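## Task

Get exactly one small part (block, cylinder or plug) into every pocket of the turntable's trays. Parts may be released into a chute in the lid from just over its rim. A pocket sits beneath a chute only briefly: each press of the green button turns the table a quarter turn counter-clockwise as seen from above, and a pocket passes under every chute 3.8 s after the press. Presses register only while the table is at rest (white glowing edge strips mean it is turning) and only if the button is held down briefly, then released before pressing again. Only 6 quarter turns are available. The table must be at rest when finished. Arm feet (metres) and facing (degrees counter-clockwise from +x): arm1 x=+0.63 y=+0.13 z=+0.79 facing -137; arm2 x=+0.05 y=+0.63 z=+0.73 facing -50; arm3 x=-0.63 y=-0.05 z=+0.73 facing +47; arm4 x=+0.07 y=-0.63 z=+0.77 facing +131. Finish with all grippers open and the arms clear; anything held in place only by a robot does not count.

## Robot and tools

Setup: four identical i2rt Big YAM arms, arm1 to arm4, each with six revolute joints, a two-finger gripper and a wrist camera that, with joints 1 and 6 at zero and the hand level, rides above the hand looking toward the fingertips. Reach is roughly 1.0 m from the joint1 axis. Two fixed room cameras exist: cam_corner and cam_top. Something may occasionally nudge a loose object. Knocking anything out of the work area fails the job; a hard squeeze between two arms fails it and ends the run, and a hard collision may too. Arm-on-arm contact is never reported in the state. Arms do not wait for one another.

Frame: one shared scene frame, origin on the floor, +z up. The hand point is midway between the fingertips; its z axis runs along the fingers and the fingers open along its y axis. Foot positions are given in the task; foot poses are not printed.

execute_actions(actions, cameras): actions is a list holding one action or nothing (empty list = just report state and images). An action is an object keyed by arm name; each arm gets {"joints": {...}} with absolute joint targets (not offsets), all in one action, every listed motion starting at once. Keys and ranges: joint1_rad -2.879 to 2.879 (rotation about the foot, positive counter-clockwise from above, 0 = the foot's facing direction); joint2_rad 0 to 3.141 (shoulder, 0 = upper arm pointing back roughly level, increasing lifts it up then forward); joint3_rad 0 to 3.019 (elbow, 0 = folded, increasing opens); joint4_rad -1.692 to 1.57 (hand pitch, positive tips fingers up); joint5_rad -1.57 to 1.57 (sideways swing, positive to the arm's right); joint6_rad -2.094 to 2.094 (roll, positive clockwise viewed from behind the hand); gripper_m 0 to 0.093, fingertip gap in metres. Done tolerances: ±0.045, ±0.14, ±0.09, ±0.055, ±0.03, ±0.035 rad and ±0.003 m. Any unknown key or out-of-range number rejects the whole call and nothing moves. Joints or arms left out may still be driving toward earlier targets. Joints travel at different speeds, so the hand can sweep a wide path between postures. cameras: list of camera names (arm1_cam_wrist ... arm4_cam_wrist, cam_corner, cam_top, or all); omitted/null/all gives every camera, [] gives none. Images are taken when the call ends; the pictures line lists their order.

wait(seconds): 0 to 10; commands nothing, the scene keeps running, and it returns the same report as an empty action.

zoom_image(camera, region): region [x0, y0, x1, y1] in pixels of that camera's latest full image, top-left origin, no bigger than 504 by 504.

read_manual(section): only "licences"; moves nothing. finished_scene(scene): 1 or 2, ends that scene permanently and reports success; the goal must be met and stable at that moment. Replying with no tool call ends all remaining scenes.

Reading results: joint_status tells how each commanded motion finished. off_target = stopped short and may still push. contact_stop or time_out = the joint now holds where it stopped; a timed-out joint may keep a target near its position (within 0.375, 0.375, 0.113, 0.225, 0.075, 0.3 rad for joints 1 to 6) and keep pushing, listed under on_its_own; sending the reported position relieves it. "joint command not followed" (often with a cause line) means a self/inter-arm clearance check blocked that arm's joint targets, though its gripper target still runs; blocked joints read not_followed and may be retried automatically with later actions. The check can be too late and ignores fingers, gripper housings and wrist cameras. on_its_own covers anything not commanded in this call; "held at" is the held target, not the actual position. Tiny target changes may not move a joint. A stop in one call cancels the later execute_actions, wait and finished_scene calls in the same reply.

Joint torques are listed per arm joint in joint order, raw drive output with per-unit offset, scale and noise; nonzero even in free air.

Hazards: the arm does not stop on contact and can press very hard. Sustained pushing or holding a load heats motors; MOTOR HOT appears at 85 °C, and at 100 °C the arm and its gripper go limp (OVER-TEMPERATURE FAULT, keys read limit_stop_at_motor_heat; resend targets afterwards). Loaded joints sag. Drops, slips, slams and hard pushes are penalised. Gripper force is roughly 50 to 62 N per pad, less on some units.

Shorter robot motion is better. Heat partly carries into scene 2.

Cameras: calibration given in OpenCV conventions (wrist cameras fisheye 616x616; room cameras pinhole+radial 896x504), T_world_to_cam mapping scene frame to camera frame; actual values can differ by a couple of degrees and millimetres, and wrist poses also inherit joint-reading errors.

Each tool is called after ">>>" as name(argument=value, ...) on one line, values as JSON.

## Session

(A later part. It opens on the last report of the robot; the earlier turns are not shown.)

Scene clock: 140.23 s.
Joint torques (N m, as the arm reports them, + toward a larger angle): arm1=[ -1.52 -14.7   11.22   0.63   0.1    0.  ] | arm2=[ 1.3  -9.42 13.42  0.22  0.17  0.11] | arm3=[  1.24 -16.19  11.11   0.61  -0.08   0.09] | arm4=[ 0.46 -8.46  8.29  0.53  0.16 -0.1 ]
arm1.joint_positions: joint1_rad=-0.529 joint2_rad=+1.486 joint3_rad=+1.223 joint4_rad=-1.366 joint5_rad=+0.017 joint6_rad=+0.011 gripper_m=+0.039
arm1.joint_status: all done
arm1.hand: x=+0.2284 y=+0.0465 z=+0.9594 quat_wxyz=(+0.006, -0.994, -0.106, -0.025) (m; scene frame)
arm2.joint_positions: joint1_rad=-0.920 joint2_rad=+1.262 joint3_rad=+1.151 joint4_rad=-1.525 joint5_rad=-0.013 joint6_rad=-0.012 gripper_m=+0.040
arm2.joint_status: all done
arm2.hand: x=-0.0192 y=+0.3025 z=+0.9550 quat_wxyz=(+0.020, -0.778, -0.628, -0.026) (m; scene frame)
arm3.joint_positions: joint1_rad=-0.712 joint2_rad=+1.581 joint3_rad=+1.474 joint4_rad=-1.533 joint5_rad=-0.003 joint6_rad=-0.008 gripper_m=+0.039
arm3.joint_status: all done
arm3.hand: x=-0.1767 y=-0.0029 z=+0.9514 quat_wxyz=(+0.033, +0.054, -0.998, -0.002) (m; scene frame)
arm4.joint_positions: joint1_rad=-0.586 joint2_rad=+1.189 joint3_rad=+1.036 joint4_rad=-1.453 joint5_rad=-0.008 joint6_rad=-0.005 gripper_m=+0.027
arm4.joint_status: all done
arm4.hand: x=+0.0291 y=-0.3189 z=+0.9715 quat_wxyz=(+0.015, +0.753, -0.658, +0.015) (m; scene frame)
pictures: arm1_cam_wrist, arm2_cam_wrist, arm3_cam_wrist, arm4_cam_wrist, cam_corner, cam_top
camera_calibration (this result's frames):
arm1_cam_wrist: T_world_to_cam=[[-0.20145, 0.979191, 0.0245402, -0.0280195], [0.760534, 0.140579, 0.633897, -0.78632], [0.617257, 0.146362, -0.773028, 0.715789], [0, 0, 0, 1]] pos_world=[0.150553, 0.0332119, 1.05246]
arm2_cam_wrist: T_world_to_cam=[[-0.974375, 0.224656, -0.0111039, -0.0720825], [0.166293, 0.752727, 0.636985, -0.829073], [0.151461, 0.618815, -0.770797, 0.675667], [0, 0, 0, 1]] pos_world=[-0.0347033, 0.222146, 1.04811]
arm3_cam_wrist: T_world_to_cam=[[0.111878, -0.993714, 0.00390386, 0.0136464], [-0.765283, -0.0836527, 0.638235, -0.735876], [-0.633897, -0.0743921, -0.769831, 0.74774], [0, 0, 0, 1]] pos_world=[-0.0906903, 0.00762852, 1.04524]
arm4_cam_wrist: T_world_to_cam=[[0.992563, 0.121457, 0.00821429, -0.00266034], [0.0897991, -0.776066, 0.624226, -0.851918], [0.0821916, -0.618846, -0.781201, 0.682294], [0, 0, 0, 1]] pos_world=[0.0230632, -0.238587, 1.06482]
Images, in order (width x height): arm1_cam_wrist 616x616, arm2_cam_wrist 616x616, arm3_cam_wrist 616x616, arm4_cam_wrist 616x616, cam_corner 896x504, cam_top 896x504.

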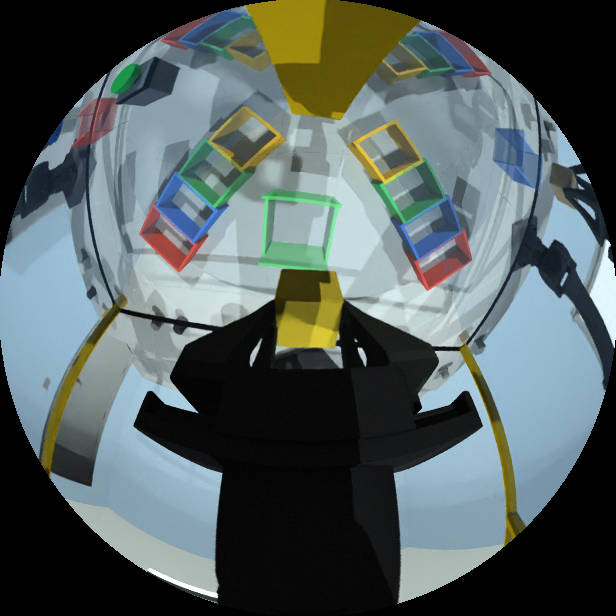

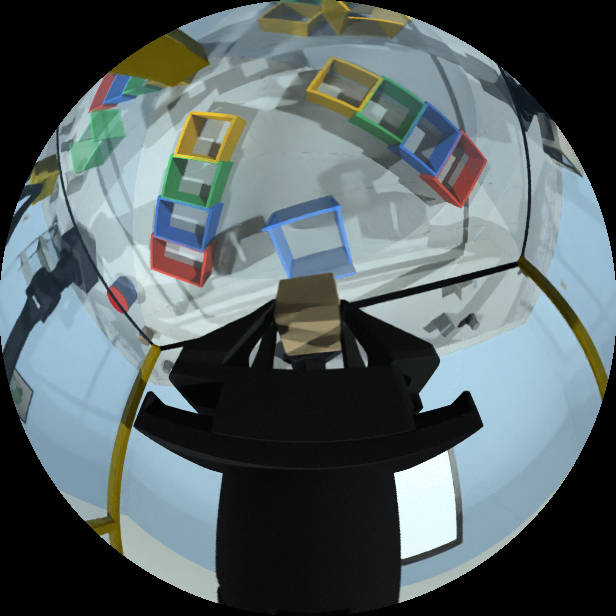

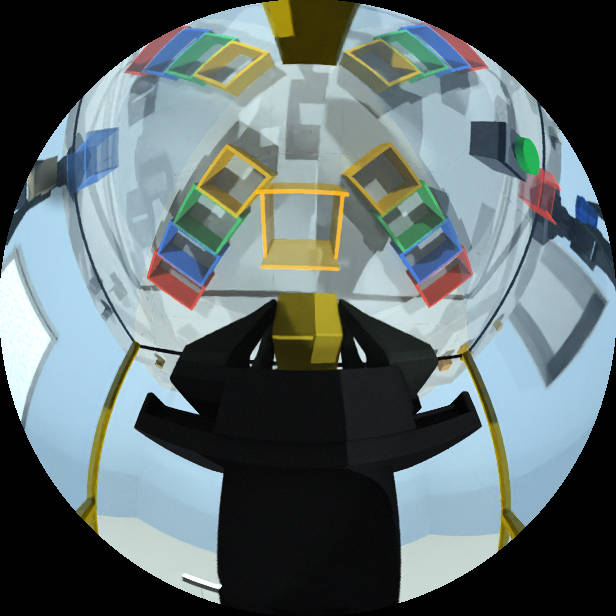

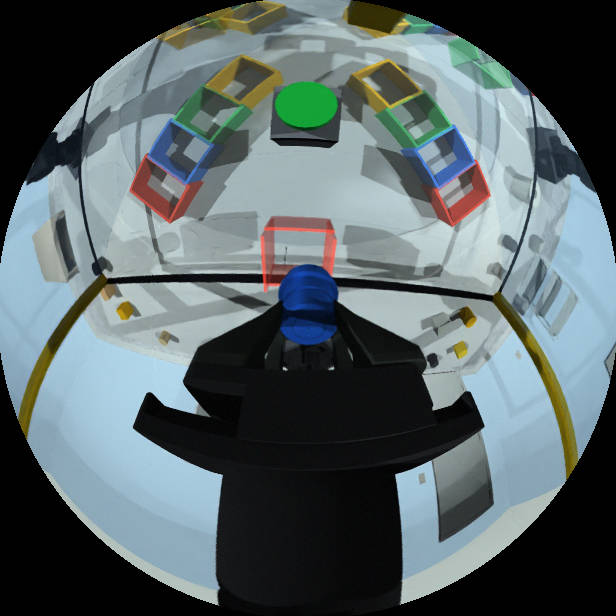

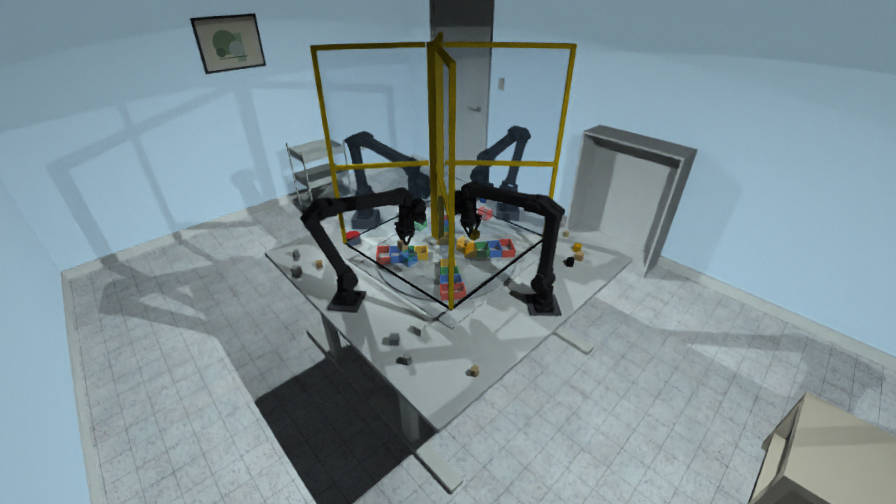

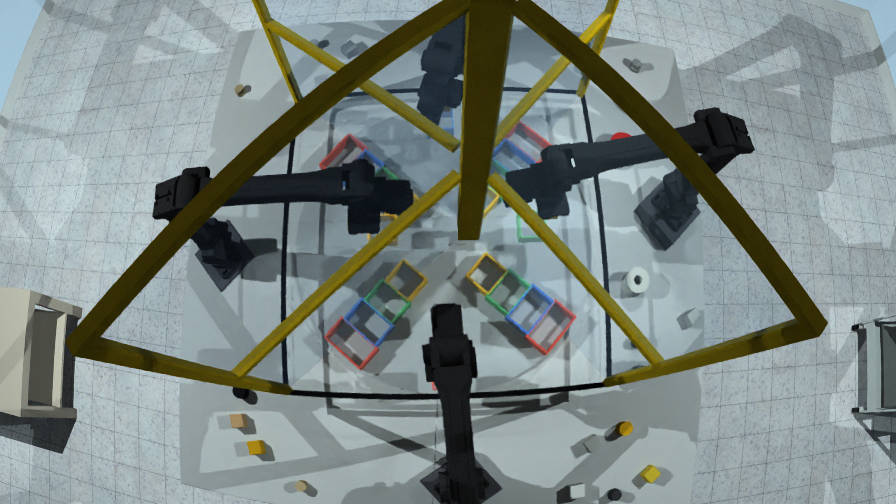

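>>> execute_actions(actions=[{"arm1":{"joints":{"joint2_rad":1.49,"joint4_rad":-1.29,"joint6_rad":0.1}},"arm2":{"joints":{"joint4_rad":-1.465,"joint6_rad":-0.15}},"arm3":{"joints":{"joint2_rad":1.61,"joint3_rad":1.574,"joint4_rad":-1.45}},"arm4":{"joints":{"joint2_rad":1.535,"joint3_rad":1.43,"joint4_rad":-1.42}}}])

Scene clock: 174.50 s.
Joint torques (N m, as the arm reports them, + toward a larger angle): arm1=[ -1.51 -12.72  11.35   0.91   0.11   0.24] | arm2=[ 1.45 -9.26 13.54  0.47  0.15 -0.18] | arm3=[  1.18 -13.8   11.88   1.13  -0.07   0.09] | arm4=[  0.61 -13.38  12.24   0.23   0.15  -0.11]
arm1.joint_positions: joint1_rad=-0.529 joint2_rad=+1.486 joint3_rad=+1.223 joint4_rad=-1.305 joint5_rad=+0.017 joint6_rad=+0.087 gripper_m=+0.039
arm1.joint_status: all done
arm1.hand: x=+0.2138 y=+0.0432 z=+0.9591 quat_wxyz=(+0.002, -0.998, -0.069, +0.006) (m; scene frame)
arm2.joint_positions: joint1_rad=-0.920 joint2_rad=+1.262 joint3_rad=+1.151 joint4_rad=-1.474 joint5_rad=-0.013 joint6_rad=-0.136 gripper_m=+0.040
arm2.joint_status: all done
arm2.hand: x=-0.0220 y=+0.2903 z=+0.9545 quat_wxyz=(+0.003, -0.738, -0.675, -0.007) (m; scene frame)
arm3.joint_positions: joint1_rad=-0.712 joint2_rad=+1.604 joint3_rad=+1.519 joint4_rad=-1.463 joint5_rad=-0.003 joint6_rad=-0.008 gripper_m=+0.039
arm3.joint_status: all done
arm3.hand: x=-0.1449 y=+0.0003 z=+0.9576 quat_wxyz=(-0.013, +0.054, -0.998, -0.005) (m; scene frame)
arm4.joint_positions: joint1_rad=-0.586 joint2_rad=+1.546 joint3_rad=+1.363 joint4_rad=-1.426 joint5_rad=-0.008 joint6_rad=-0.005 gripper_m=+0.027
arm4.joint_status: all done
arm4.hand: x=+0.0119 y=-0.1862 z=+0.9626 quat_wxyz=(+0.017, +0.753, -0.658, +0.016) (m; scene frame)
pictures: arm1_cam_wrist, arm2_cam_wrist, arm3_cam_wrist, arm4_cam_wrist, cam_corner, cam_top
camera_calibration (this result's frames):
arm1_cam_wrist: T_world_to_cam=[[-0.125304, 0.991866, 0.022363, -0.0424299], [0.806001, 0.0886287, 0.585241, -0.73534], [0.578499, 0.0913579, -0.810551, 0.771715], [0, 0, 0, 1]] pos_world=[0.140931, 0.0367546, 1.05681]
arm2_cam_wrist: T_world_to_cam=[[-0.994728, 0.101719, -0.0130183, -0.0349888], [0.0738935, 0.798993, 0.596782, -0.796231], [0.0711058, 0.592674, -0.802298, 0.719102], [0, 0, 0, 1]] pos_world=[-0.0271004, 0.213549, 1.05166]
arm3_cam_wrist: T_world_to_cam=[[0.111017, -0.993806, 0.00493934, 0.012101], [-0.820172, -0.0888113, 0.565182, -0.653225], [-0.561243, -0.0667958, -0.824952, 0.836116], [0, 0, 0, 1]] pos_world=[-0.0678365, 0.00986125, 1.05889]
arm4_cam_wrist: T_world_to_cam=[[0.992561, 0.121469, 0.00823974, -0.00165822], [0.0895101, -0.773938, 0.626904, -0.744045], [0.0825267, -0.621503, -0.779053, 0.756262], [0, 0, 0, 1]] pos_world=[0.00583363, -0.105624, 1.05563]
Images, in order (width x height): arm1_cam_wrist 616x616, arm2_cam_wrist 616x616, arm3_cam_wrist 616x616, arm4_cam_wrist 616x616, cam_corner 896x504, cam_top 896x504.

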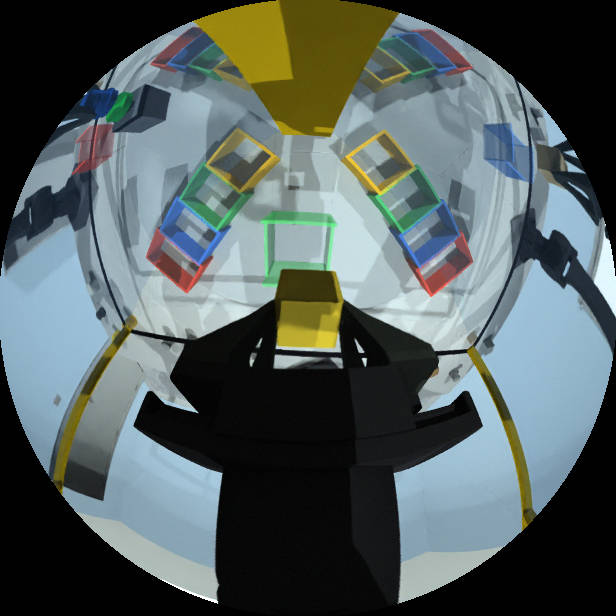

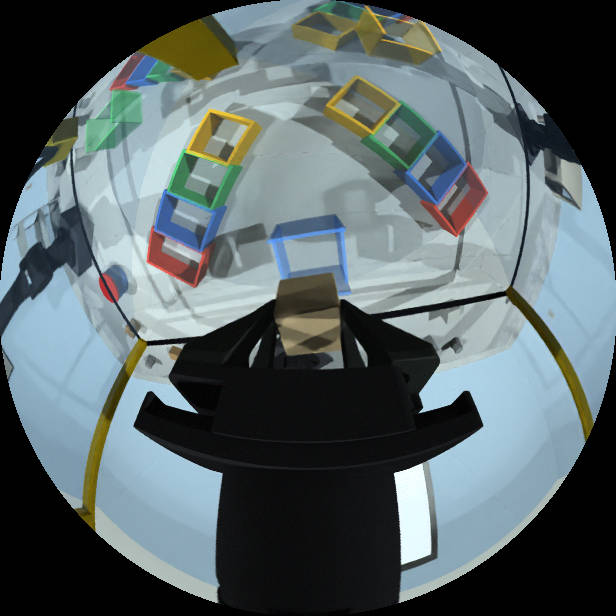

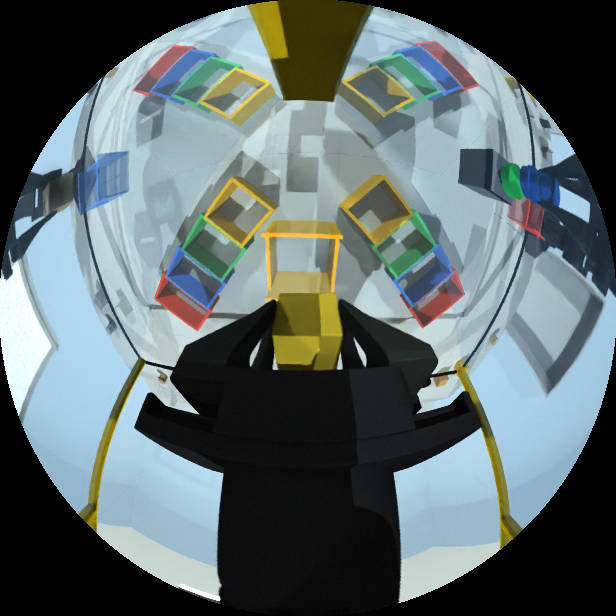

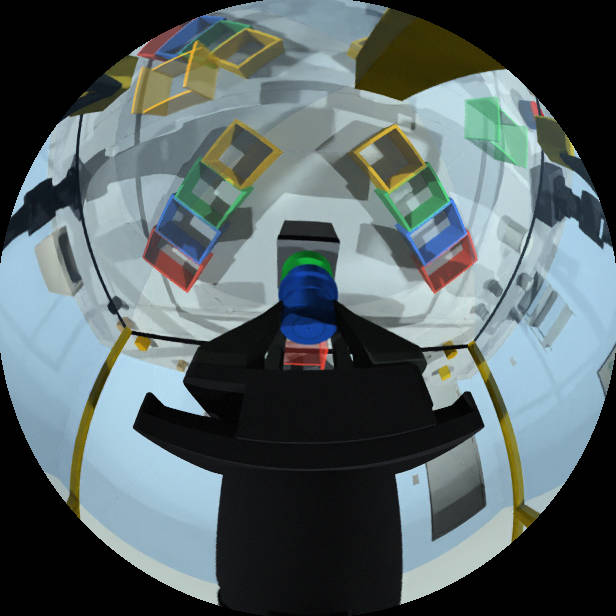

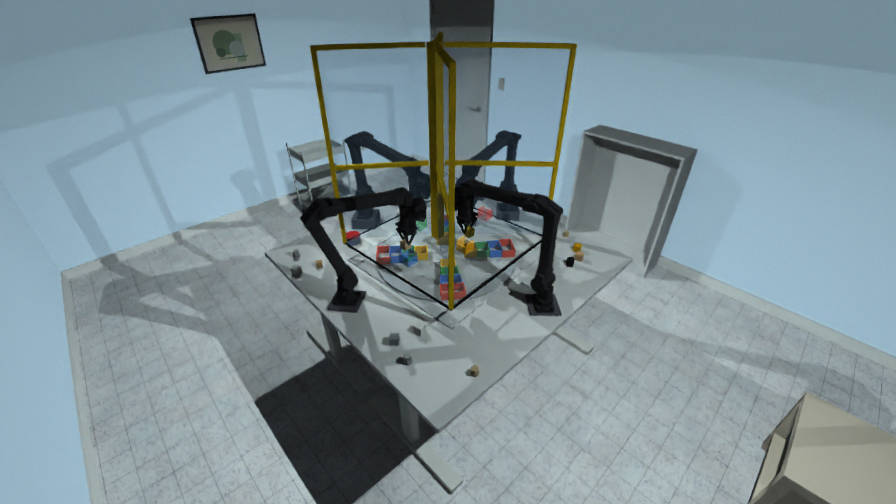

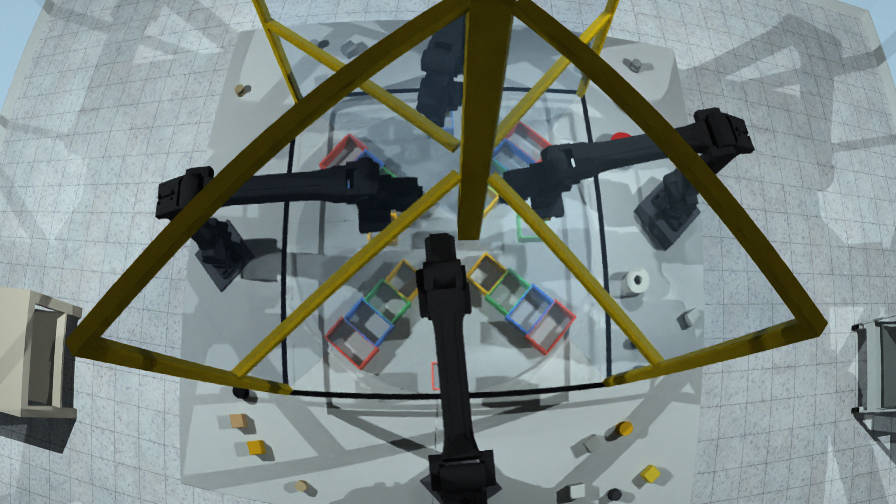

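>>> execute_actions(actions=[{"arm1":{"joints":{"joint1_rad":-0.505,"joint2_rad":1.545}},"arm2":{"joints":{"joint2_rad":1.33,"joint4_rad":-1.505,"joint6_rad":-0.2}},"arm3":{"joints":{"joint2_rad":1.655,"joint4_rad":-1.49}},"arm4":{"joints":{"joint2_rad":1.6}}}], cameras=["cam_top","arm3_cam_wrist"])

>>> execute_actions(actions=[{"arm4":{"joints":{"joint2_rad":1.48}}}], cameras=["cam_top"])

>>> execute_actions(actions=[{"arm4":{"joints":{"joint1_rad":-0.57,"joint2_rad":1.179,"joint3_rad":0.94,"joint4_rad":-1.31}}}], cameras=["cam_top"])

>>> wait(seconds=1)

Scene clock: 195.77 s.
Joint torques (N m, as the arm reports them, + toward a larger angle): arm1=[  0.38 -14.13  11.14   0.8    0.11   0.23] | arm2=[ 1.16 -8.64 13.19 -0.3   0.13 -0.2 ] | arm3=[  0.93 -15.65  11.35  -0.19  -0.06   0.06] | arm4=[  0.51 -13.53  11.11   0.27   0.11  -0.1 ]
arm1.joint_positions: joint1_rad=-0.517 joint2_rad=+1.546 joint3_rad=+1.223 joint4_rad=-1.304 joint5_rad=+0.017 joint6_rad=+0.087 gripper_m=+0.039
arm1.joint_status: all done
arm1.hand: x=+0.2131 y=+0.0373 z=+0.9345 quat_wxyz=(+0.007, -0.997, -0.075, -0.024) (m; scene frame)
arm2.joint_positions: joint1_rad=-0.920 joint2_rad=+1.321 joint3_rad=+1.151 joint4_rad=-1.497 joint5_rad=-0.013 joint6_rad=-0.186 gripper_m=+0.040
arm2.joint_status: all done
arm2.hand: x=-0.0220 y=+0.2911 z=+0.9357 quat_wxyz=(+0.026, -0.720, -0.692, -0.041) (m; scene frame)
arm3.joint_positions: joint1_rad=-0.712 joint2_rad=+1.660 joint3_rad=+1.521 joint4_rad=-1.476 joint5_rad=-0.003 joint6_rad=-0.008 gripper_m=+0.039
arm3.joint_status: all done
arm3.hand: x=-0.1426 y=+0.0007 z=+0.9322 quat_wxyz=(+0.020, +0.054, -0.998, -0.003) (m; scene frame)
arm4.joint_positions: joint1_rad=-0.586 joint2_rad=+1.601 joint3_rad=+1.377 joint4_rad=-1.426 joint5_rad=-0.008 joint6_rad=-0.005 gripper_m=+0.027
arm4.joint_status: all done
arm4.hand: x=+0.0110 y=-0.1789 z=+0.9443 quat_wxyz=(+0.030, +0.752, -0.658, +0.031) (m; scene frame)
pictures: arm3_cam_wrist, cam_top
camera_calibration (this result's frames):
arm3_cam_wrist: T_world_to_cam=[[0.111658, -0.993738, 0.00418768, 0.0131197], [-0.780567, -0.085096, 0.619253, -0.681671], [-0.615018, -0.0724131, -0.785181, 0.771826], [0, 0, 0, 1]] pos_world=[-0.058868, 0.0109203, 1.02809]
Images, in order (width x height): arm3_cam_wrist 616x616, cam_top 896x504.

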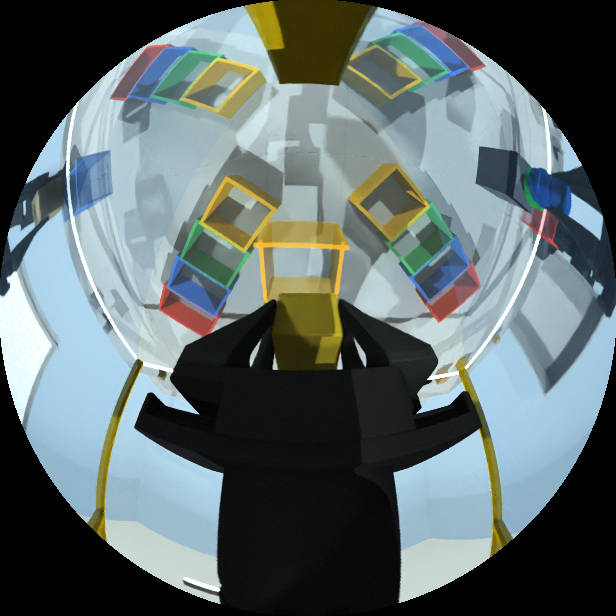

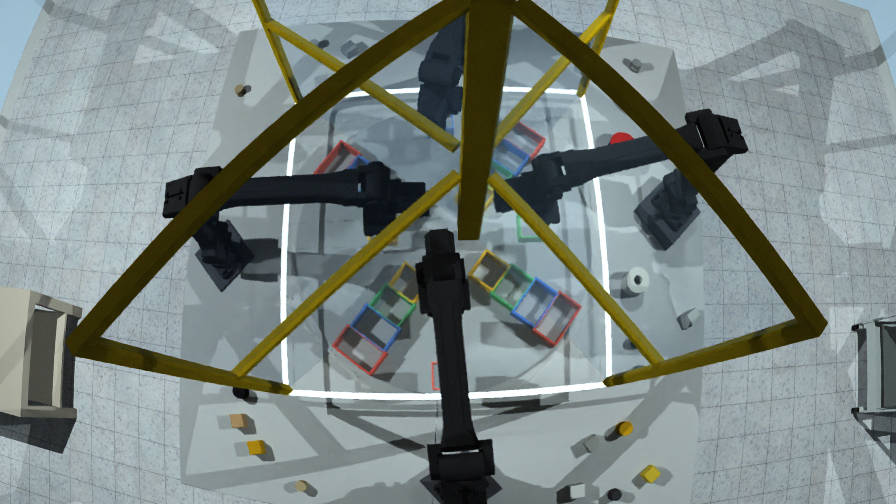

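Scene clock: 196.70 s.
Joint torques (N m, as the arm reports them, + toward a larger angle): arm1=[  0.3  -14.15  11.02   0.8    0.11   0.23] | arm2=[ 1.35 -8.11 13.31 -0.3   0.14 -0.2 ] | arm3=[  0.91 -16.28  11.49  -0.22  -0.09   0.09] | arm4=[  1.   -11.95  11.5    0.49   0.12  -0.09]
arm1.joint_positions: joint1_rad=-0.517 joint2_rad=+1.546 joint3_rad=+1.223 joint4_rad=-1.304 joint5_rad=+0.017 joint6_rad=+0.087 gripper_m=+0.039
arm1.joint_status: not commanded
arm1.hand: x=+0.2131 y=+0.0373 z=+0.9345 quat_wxyz=(+0.007, -0.997, -0.075, -0.024) (m; scene frame)
arm2.joint_positions: joint1_rad=-0.920 joint2_rad=+1.321 joint3_rad=+1.151 joint4_rad=-1.497 joint5_rad=-0.013 joint6_rad=-0.186 gripper_m=+0.040
arm2.joint_status: not commanded
arm2.hand: x=-0.0220 y=+0.2911 z=+0.9357 quat_wxyz=(+0.026, -0.720, -0.692, -0.041) (m; scene frame)
arm3.joint_positions: joint1_rad=-0.712 joint2_rad=+1.660 joint3_rad=+1.521 joint4_rad=-1.476 joint5_rad=-0.003 joint6_rad=-0.008 gripper_m=+0.039
arm3.joint_status: not commanded
arm3.hand: x=-0.1426 y=+0.0007 z=+0.9322 quat_wxyz=(+0.020, +0.054, -0.998, -0.003) (m; scene frame)
arm4.joint_positions: joint1_rad=-0.586 joint2_rad=+1.478 joint3_rad=+1.377 joint4_rad=-1.426 joint5_rad=-0.008 joint6_rad=-0.005 gripper_m=+0.027
arm4.joint_status: all done
arm4.hand: x=+0.0119 y=-0.1874 z=+0.9966 quat_wxyz=(-0.010, +0.753, -0.658, -0.015) (m; scene frame)
pictures: cam_top
Images, in order (width x height): cam_top 896x504.

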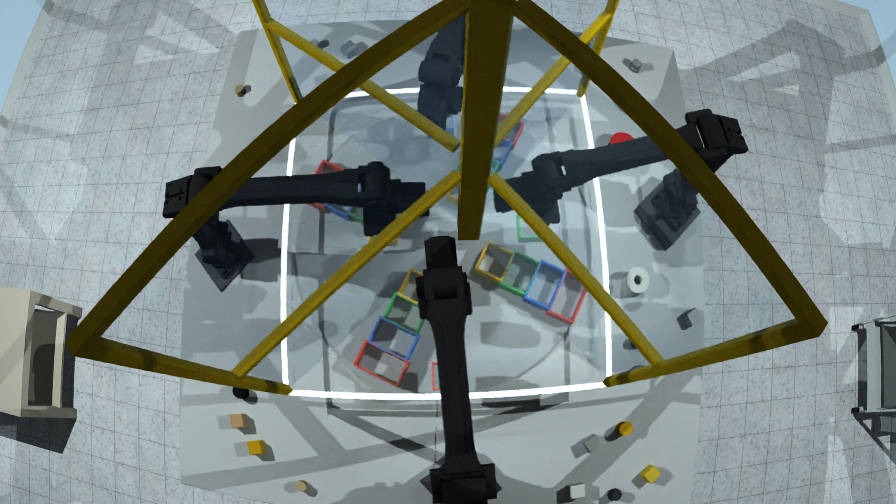

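Scene clock: 198.03 s.
Joint torques (N m, as the arm reports them, + toward a larger angle): arm1=[  0.31 -14.07  11.07   0.77   0.11   0.23] | arm2=[ 1.44 -8.46 13.29 -0.3   0.15 -0.22] | arm3=[  1.14 -15.9   11.48  -0.23  -0.07   0.06] | arm4=[ 1.32 -7.82  8.01  0.43  0.1  -0.08]
arm1.joint_positions: joint1_rad=-0.517 joint2_rad=+1.546 joint3_rad=+1.223 joint4_rad=-1.304 joint5_rad=+0.017 joint6_rad=+0.087 gripper_m=+0.039
arm1.joint_status: not commanded
arm1.hand: x=+0.2131 y=+0.0373 z=+0.9345 quat_wxyz=(+0.007, -0.997, -0.075, -0.024) (m; scene frame)
arm2.joint_positions: joint1_rad=-0.920 joint2_rad=+1.321 joint3_rad=+1.151 joint4_rad=-1.497 joint5_rad=-0.013 joint6_rad=-0.186 gripper_m=+0.040
arm2.joint_status: not commanded
arm2.hand: x=-0.0220 y=+0.2911 z=+0.9357 quat_wxyz=(+0.026, -0.720, -0.692, -0.041) (m; scene frame)
arm3.joint_positions: joint1_rad=-0.712 joint2_rad=+1.660 joint3_rad=+1.521 joint4_rad=-1.476 joint5_rad=-0.003 joint6_rad=-0.008 gripper_m=+0.039
arm3.joint_status: not commanded
arm3.hand: x=-0.1426 y=+0.0007 z=+0.9322 quat_wxyz=(+0.020, +0.054, -0.998, -0.003) (m; scene frame)
arm4.joint_positions: joint1_rad=-0.577 joint2_rad=+1.184 joint3_rad=+0.932 joint4_rad=-1.323 joint5_rad=-0.008 joint6_rad=-0.005 gripper_m=+0.027
arm4.joint_status: all done
arm4.hand: x=+0.0266 y=-0.3214 z=+0.9339 quat_wxyz=(+0.005, +0.756, -0.655, +0.003) (m; scene frame)
pictures: cam_top
Images, in order (width x height): cam_top 896x504.

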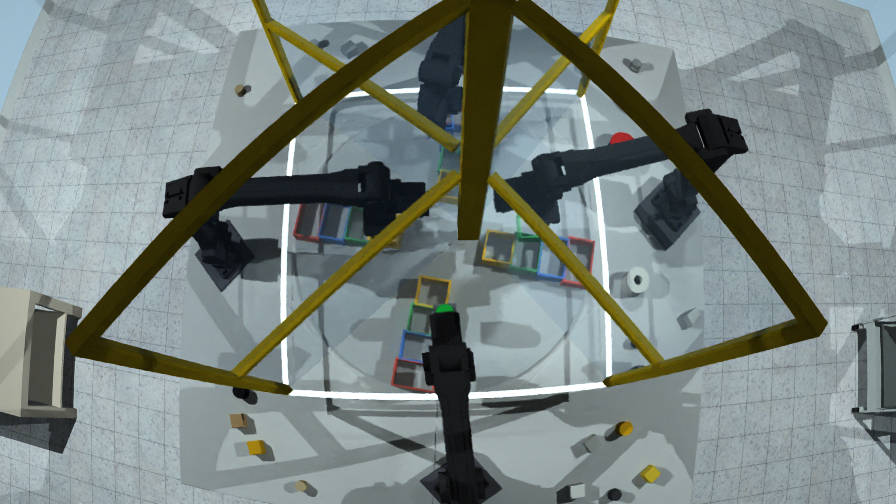

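Scene clock: 199.03 s.
Joint torques (N m, as the arm reports them, + toward a larger angle): arm1=[  0.29 -14.05  11.1    0.79   0.1    0.23] | arm2=[ 1.14 -8.58 13.26 -0.26  0.14 -0.23] | arm3=[  1.   -16.    11.55  -0.18  -0.08   0.08] | arm4=[ 1.12 -7.42  7.98  0.73  0.12 -0.07]
arm1.joint_positions: joint1_rad=-0.517 joint2_rad=+1.546 joint3_rad=+1.223 joint4_rad=-1.304 joint5_rad=+0.017 joint6_rad=+0.087 gripper_m=+0.039
arm1.joint_status: not commanded
arm1.hand: x=+0.2131 y=+0.0373 z=+0.9345 quat_wxyz=(+0.007, -0.997, -0.075, -0.024) (m; scene frame)
arm2.joint_positions: joint1_rad=-0.920 joint2_rad=+1.321 joint3_rad=+1.151 joint4_rad=-1.497 joint5_rad=-0.013 joint6_rad=-0.186 gripper_m=+0.040
arm2.joint_status: not commanded
arm2.hand: x=-0.0220 y=+0.2911 z=+0.9357 quat_wxyz=(+0.026, -0.720, -0.692, -0.041) (m; scene frame)
arm3.joint_positions: joint1_rad=-0.712 joint2_rad=+1.660 joint3_rad=+1.521 joint4_rad=-1.476 joint5_rad=-0.003 joint6_rad=-0.008 gripper_m=+0.039
arm3.joint_status: not commanded
arm3.hand: x=-0.1426 y=+0.0007 z=+0.9322 quat_wxyz=(+0.020, +0.054, -0.998, -0.003) (m; scene frame)
arm4.joint_positions: joint1_rad=-0.577 joint2_rad=+1.184 joint3_rad=+0.932 joint4_rad=-1.323 joint5_rad=-0.008 joint6_rad=-0.005 gripper_m=+0.027
arm4.joint_status: all done
arm4.hand: x=+0.0266 y=-0.3214 z=+0.9339 quat_wxyz=(+0.005, +0.756, -0.655, +0.003) (m; scene frame)
wait: 1.00 s; at rest by 0.27 s
pictures: arm1_cam_wrist, arm2_cam_wrist, arm3_cam_wrist, arm4_cam_wrist, cam_corner, cam_top
camera_calibration (this result's frames):
arm1_cam_wrist: T_world_to_cam=[[-0.139851, 0.989769, 0.0282583, -0.0384016], [0.769399, 0.090661, 0.632301, -0.756175], [0.623271, 0.11017, -0.774207, 0.708507], [0, 0, 0, 1]] pos_world=[0.134838, 0.0285081, 1.02775]
arm2_cam_wrist: T_world_to_cam=[[-0.998155, 0.0540492, -0.0276489, -0.00785904], [0.0224568, 0.751824, 0.658981, -0.831203], [0.0564045, 0.657144, -0.751651, 0.637121], [0, 0, 0, 1]] pos_world=[-0.0251149, 0.206663, 1.02642]
arm3_cam_wrist: T_world_to_cam=[[0.111658, -0.993738, 0.00418768, 0.0131197], [-0.780567, -0.085096, 0.619253, -0.681671], [-0.615018, -0.0724131, -0.785181, 0.771826], [0, 0, 0, 1]] pos_world=[-0.058868, 0.0109203, 1.02809]
arm4_cam_wrist: T_world_to_cam=[[0.991376, 0.130809, 0.00791272, 0.00373922], [0.100025, -0.794312, 0.599219, -0.813028], [0.0846687, -0.59326, -0.800546, 0.677782], [0, 0, 0, 1]] pos_world=[0.0202289, -0.244186, 1.02975]
Images, in order (width x height): arm1_cam_wrist 616x616, arm2_cam_wrist 616x616, arm3_cam_wrist 616x616, arm4_cam_wrist 616x616, cam_corner 896x504, cam_top 896x504.

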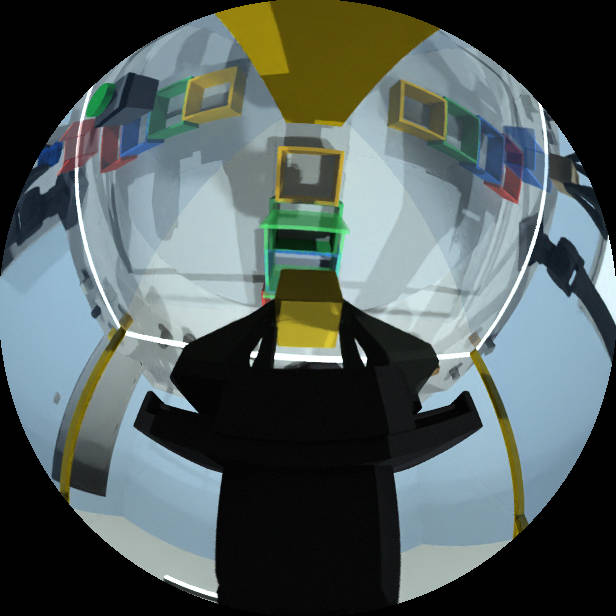

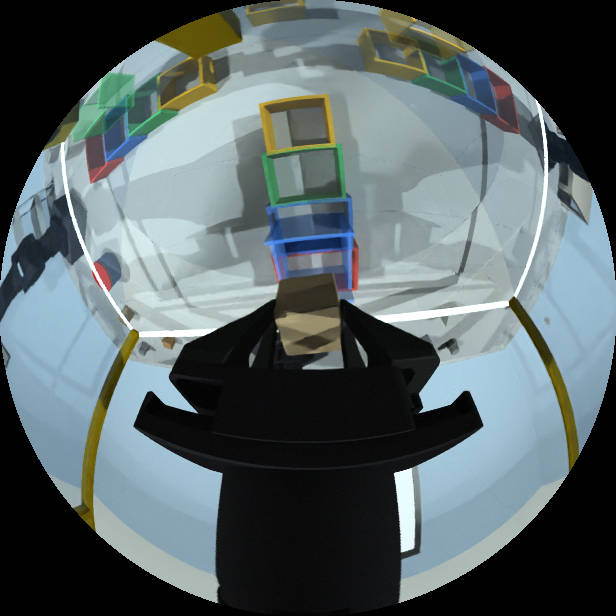

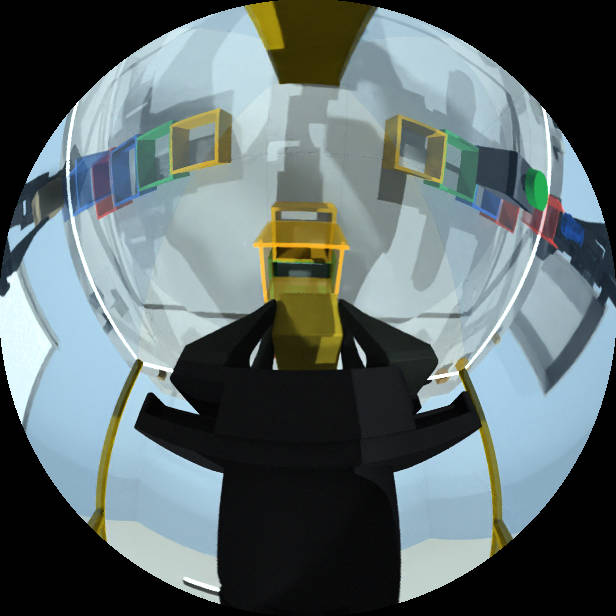

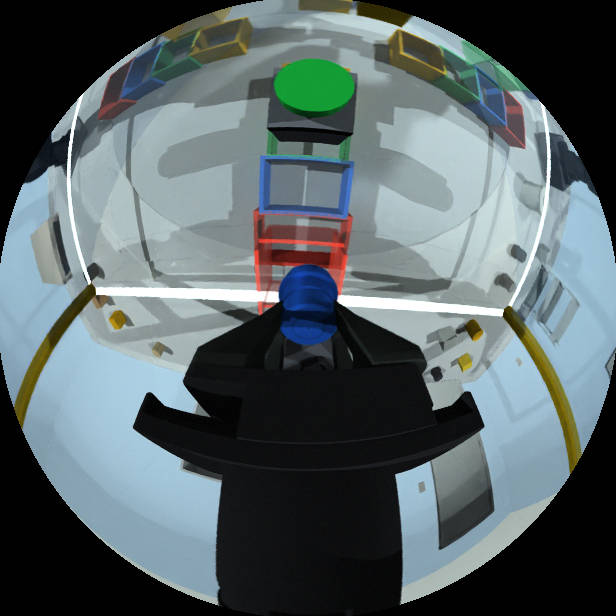

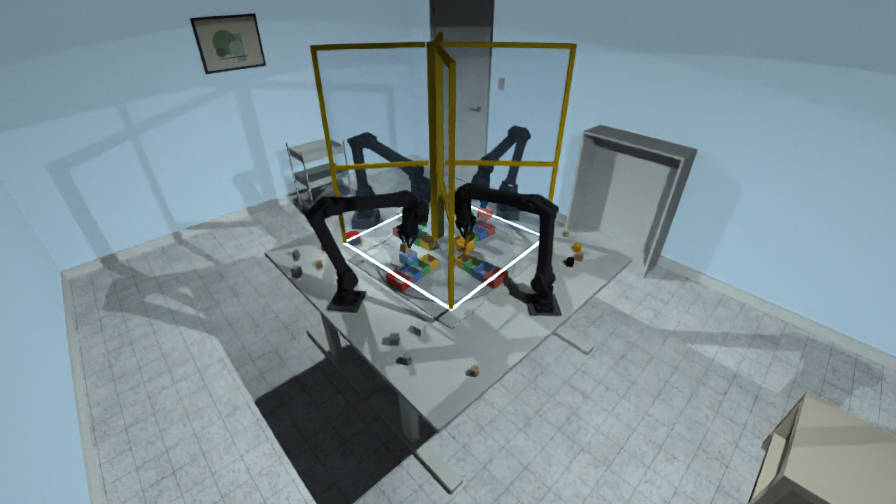

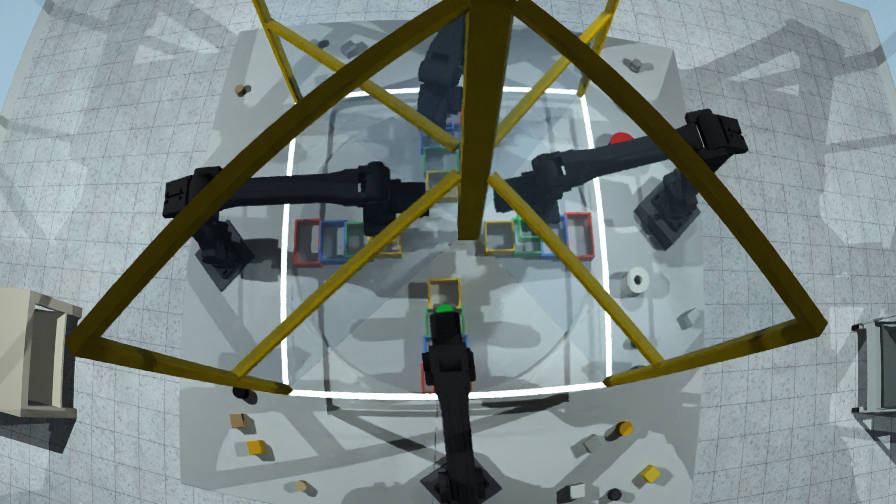

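>>> execute_actions(actions=[{"arm4":{"joints":{"joint1_rad":-0.588,"joint2_rad":1.45,"joint3_rad":1.43,"joint4_rad":-1.42}}}], cameras=[])

>>> execute_actions(actions=[{"arm4":{"joints":{"joint2_rad":1.535}}}], cameras=["cam_top"])

Scene clock: 211.77 s.
Joint torques (N m, as the arm reports them, + toward a larger angle): arm1=[  0.3  -14.01  11.09   0.79   0.11   0.24] | arm2=[ 1.21 -8.35 13.26 -0.31  0.14 -0.2 ] | arm3=[  1.03 -15.98  11.55  -0.2   -0.07   0.07] | arm4=[ -0.16 -12.26  11.44  -0.3    0.13  -0.09]
arm1.joint_positions: joint1_rad=-0.517 joint2_rad=+1.546 joint3_rad=+1.223 joint4_rad=-1.304 joint5_rad=+0.017 joint6_rad=+0.087 gripper_m=+0.039
arm1.joint_status: not commanded
arm1.hand: x=+0.2131 y=+0.0373 z=+0.9345 quat_wxyz=(+0.007, -0.997, -0.075, -0.024) (m; scene frame)
arm2.joint_positions: joint1_rad=-0.920 joint2_rad=+1.321 joint3_rad=+1.151 joint4_rad=-1.497 joint5_rad=-0.013 joint6_rad=-0.186 gripper_m=+0.040
arm2.joint_status: not commanded
arm2.hand: x=-0.0220 y=+0.2911 z=+0.9357 quat_wxyz=(+0.026, -0.720, -0.692, -0.041) (m; scene frame)
arm3.joint_positions: joint1_rad=-0.712 joint2_rad=+1.660 joint3_rad=+1.521 joint4_rad=-1.476 joint5_rad=-0.003 joint6_rad=-0.008 gripper_m=+0.039
arm3.joint_status: not commanded
arm3.hand: x=-0.1426 y=+0.0007 z=+0.9322 quat_wxyz=(+0.020, +0.054, -0.998, -0.003) (m; scene frame)
arm4.joint_positions: joint1_rad=-0.579 joint2_rad=+1.460 joint3_rad=+1.378 joint4_rad=-1.409 joint5_rad=-0.008 joint6_rad=-0.005 gripper_m=+0.027
arm4.joint_status: all done
arm4.hand: x=+0.0084 y=-0.1850 z=+1.0053 quat_wxyz=(-0.023, +0.755, -0.655, -0.029) (m; scene frame)
pictures: none
No camera images: the call's "cameras" was empty. Leave "cameras" out to get every camera's image.

Scene clock: 212.70 s.
Joint torques (N m, as the arm reports them, + toward a larger angle): arm1=[  0.31 -13.97  11.1    0.79   0.11   0.23] | arm2=[ 1.33 -8.21 13.29 -0.27  0.15 -0.21] | arm3=[  1.13 -15.94  11.49  -0.21  -0.06   0.1 ] | arm4=[ -0.35 -14.53  11.15  -0.42   0.09  -0.11]
arm1.joint_positions: joint1_rad=-0.517 joint2_rad=+1.546 joint3_rad=+1.223 joint4_rad=-1.304 joint5_rad=+0.017 joint6_rad=+0.087 gripper_m=+0.039
arm1.joint_status: not commanded
arm1.hand: x=+0.2131 y=+0.0373 z=+0.9345 quat_wxyz=(+0.007, -0.997, -0.075, -0.024) (m; scene frame)
arm2.joint_positions: joint1_rad=-0.920 joint2_rad=+1.321 joint3_rad=+1.151 joint4_rad=-1.497 joint5_rad=-0.013 joint6_rad=-0.186 gripper_m=+0.040
arm2.joint_status: not commanded
arm2.hand: x=-0.0220 y=+0.2911 z=+0.9357 quat_wxyz=(+0.026, -0.720, -0.692, -0.041) (m; scene frame)
arm3.joint_positions: joint1_rad=-0.712 joint2_rad=+1.660 joint3_rad=+1.521 joint4_rad=-1.476 joint5_rad=-0.003 joint6_rad=-0.008 gripper_m=+0.039
arm3.joint_status: not commanded
arm3.hand: x=-0.1426 y=+0.0007 z=+0.9322 quat_wxyz=(+0.020, +0.054, -0.998, -0.003) (m; scene frame)
arm4.joint_positions: joint1_rad=-0.579 joint2_rad=+1.551 joint3_rad=+1.378 joint4_rad=-1.409 joint5_rad=-0.008 joint6_rad=-0.005 gripper_m=+0.027
arm4.joint_status: all done
arm4.hand: x=+0.0075 y=-0.1773 z=+0.9664 quat_wxyz=(+0.007, +0.755, -0.656, +0.005) (m; scene frame)
pictures: cam_top
Images, in order (width x height): cam_top 896x504.

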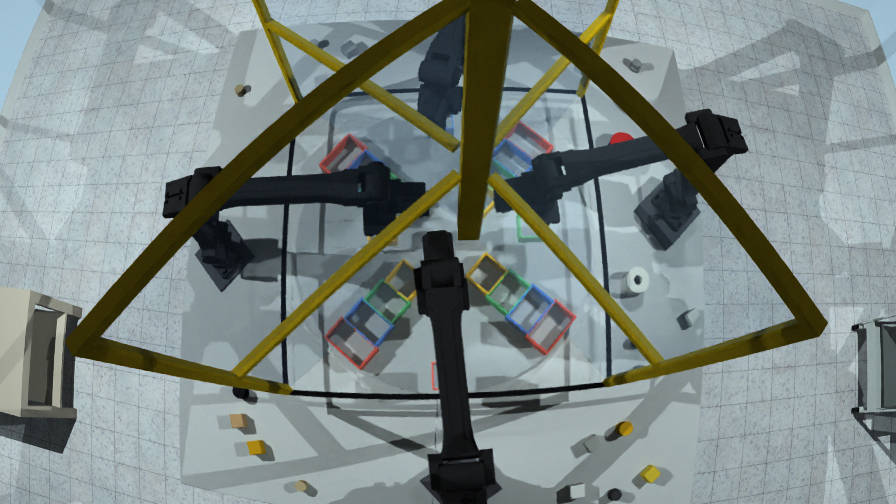

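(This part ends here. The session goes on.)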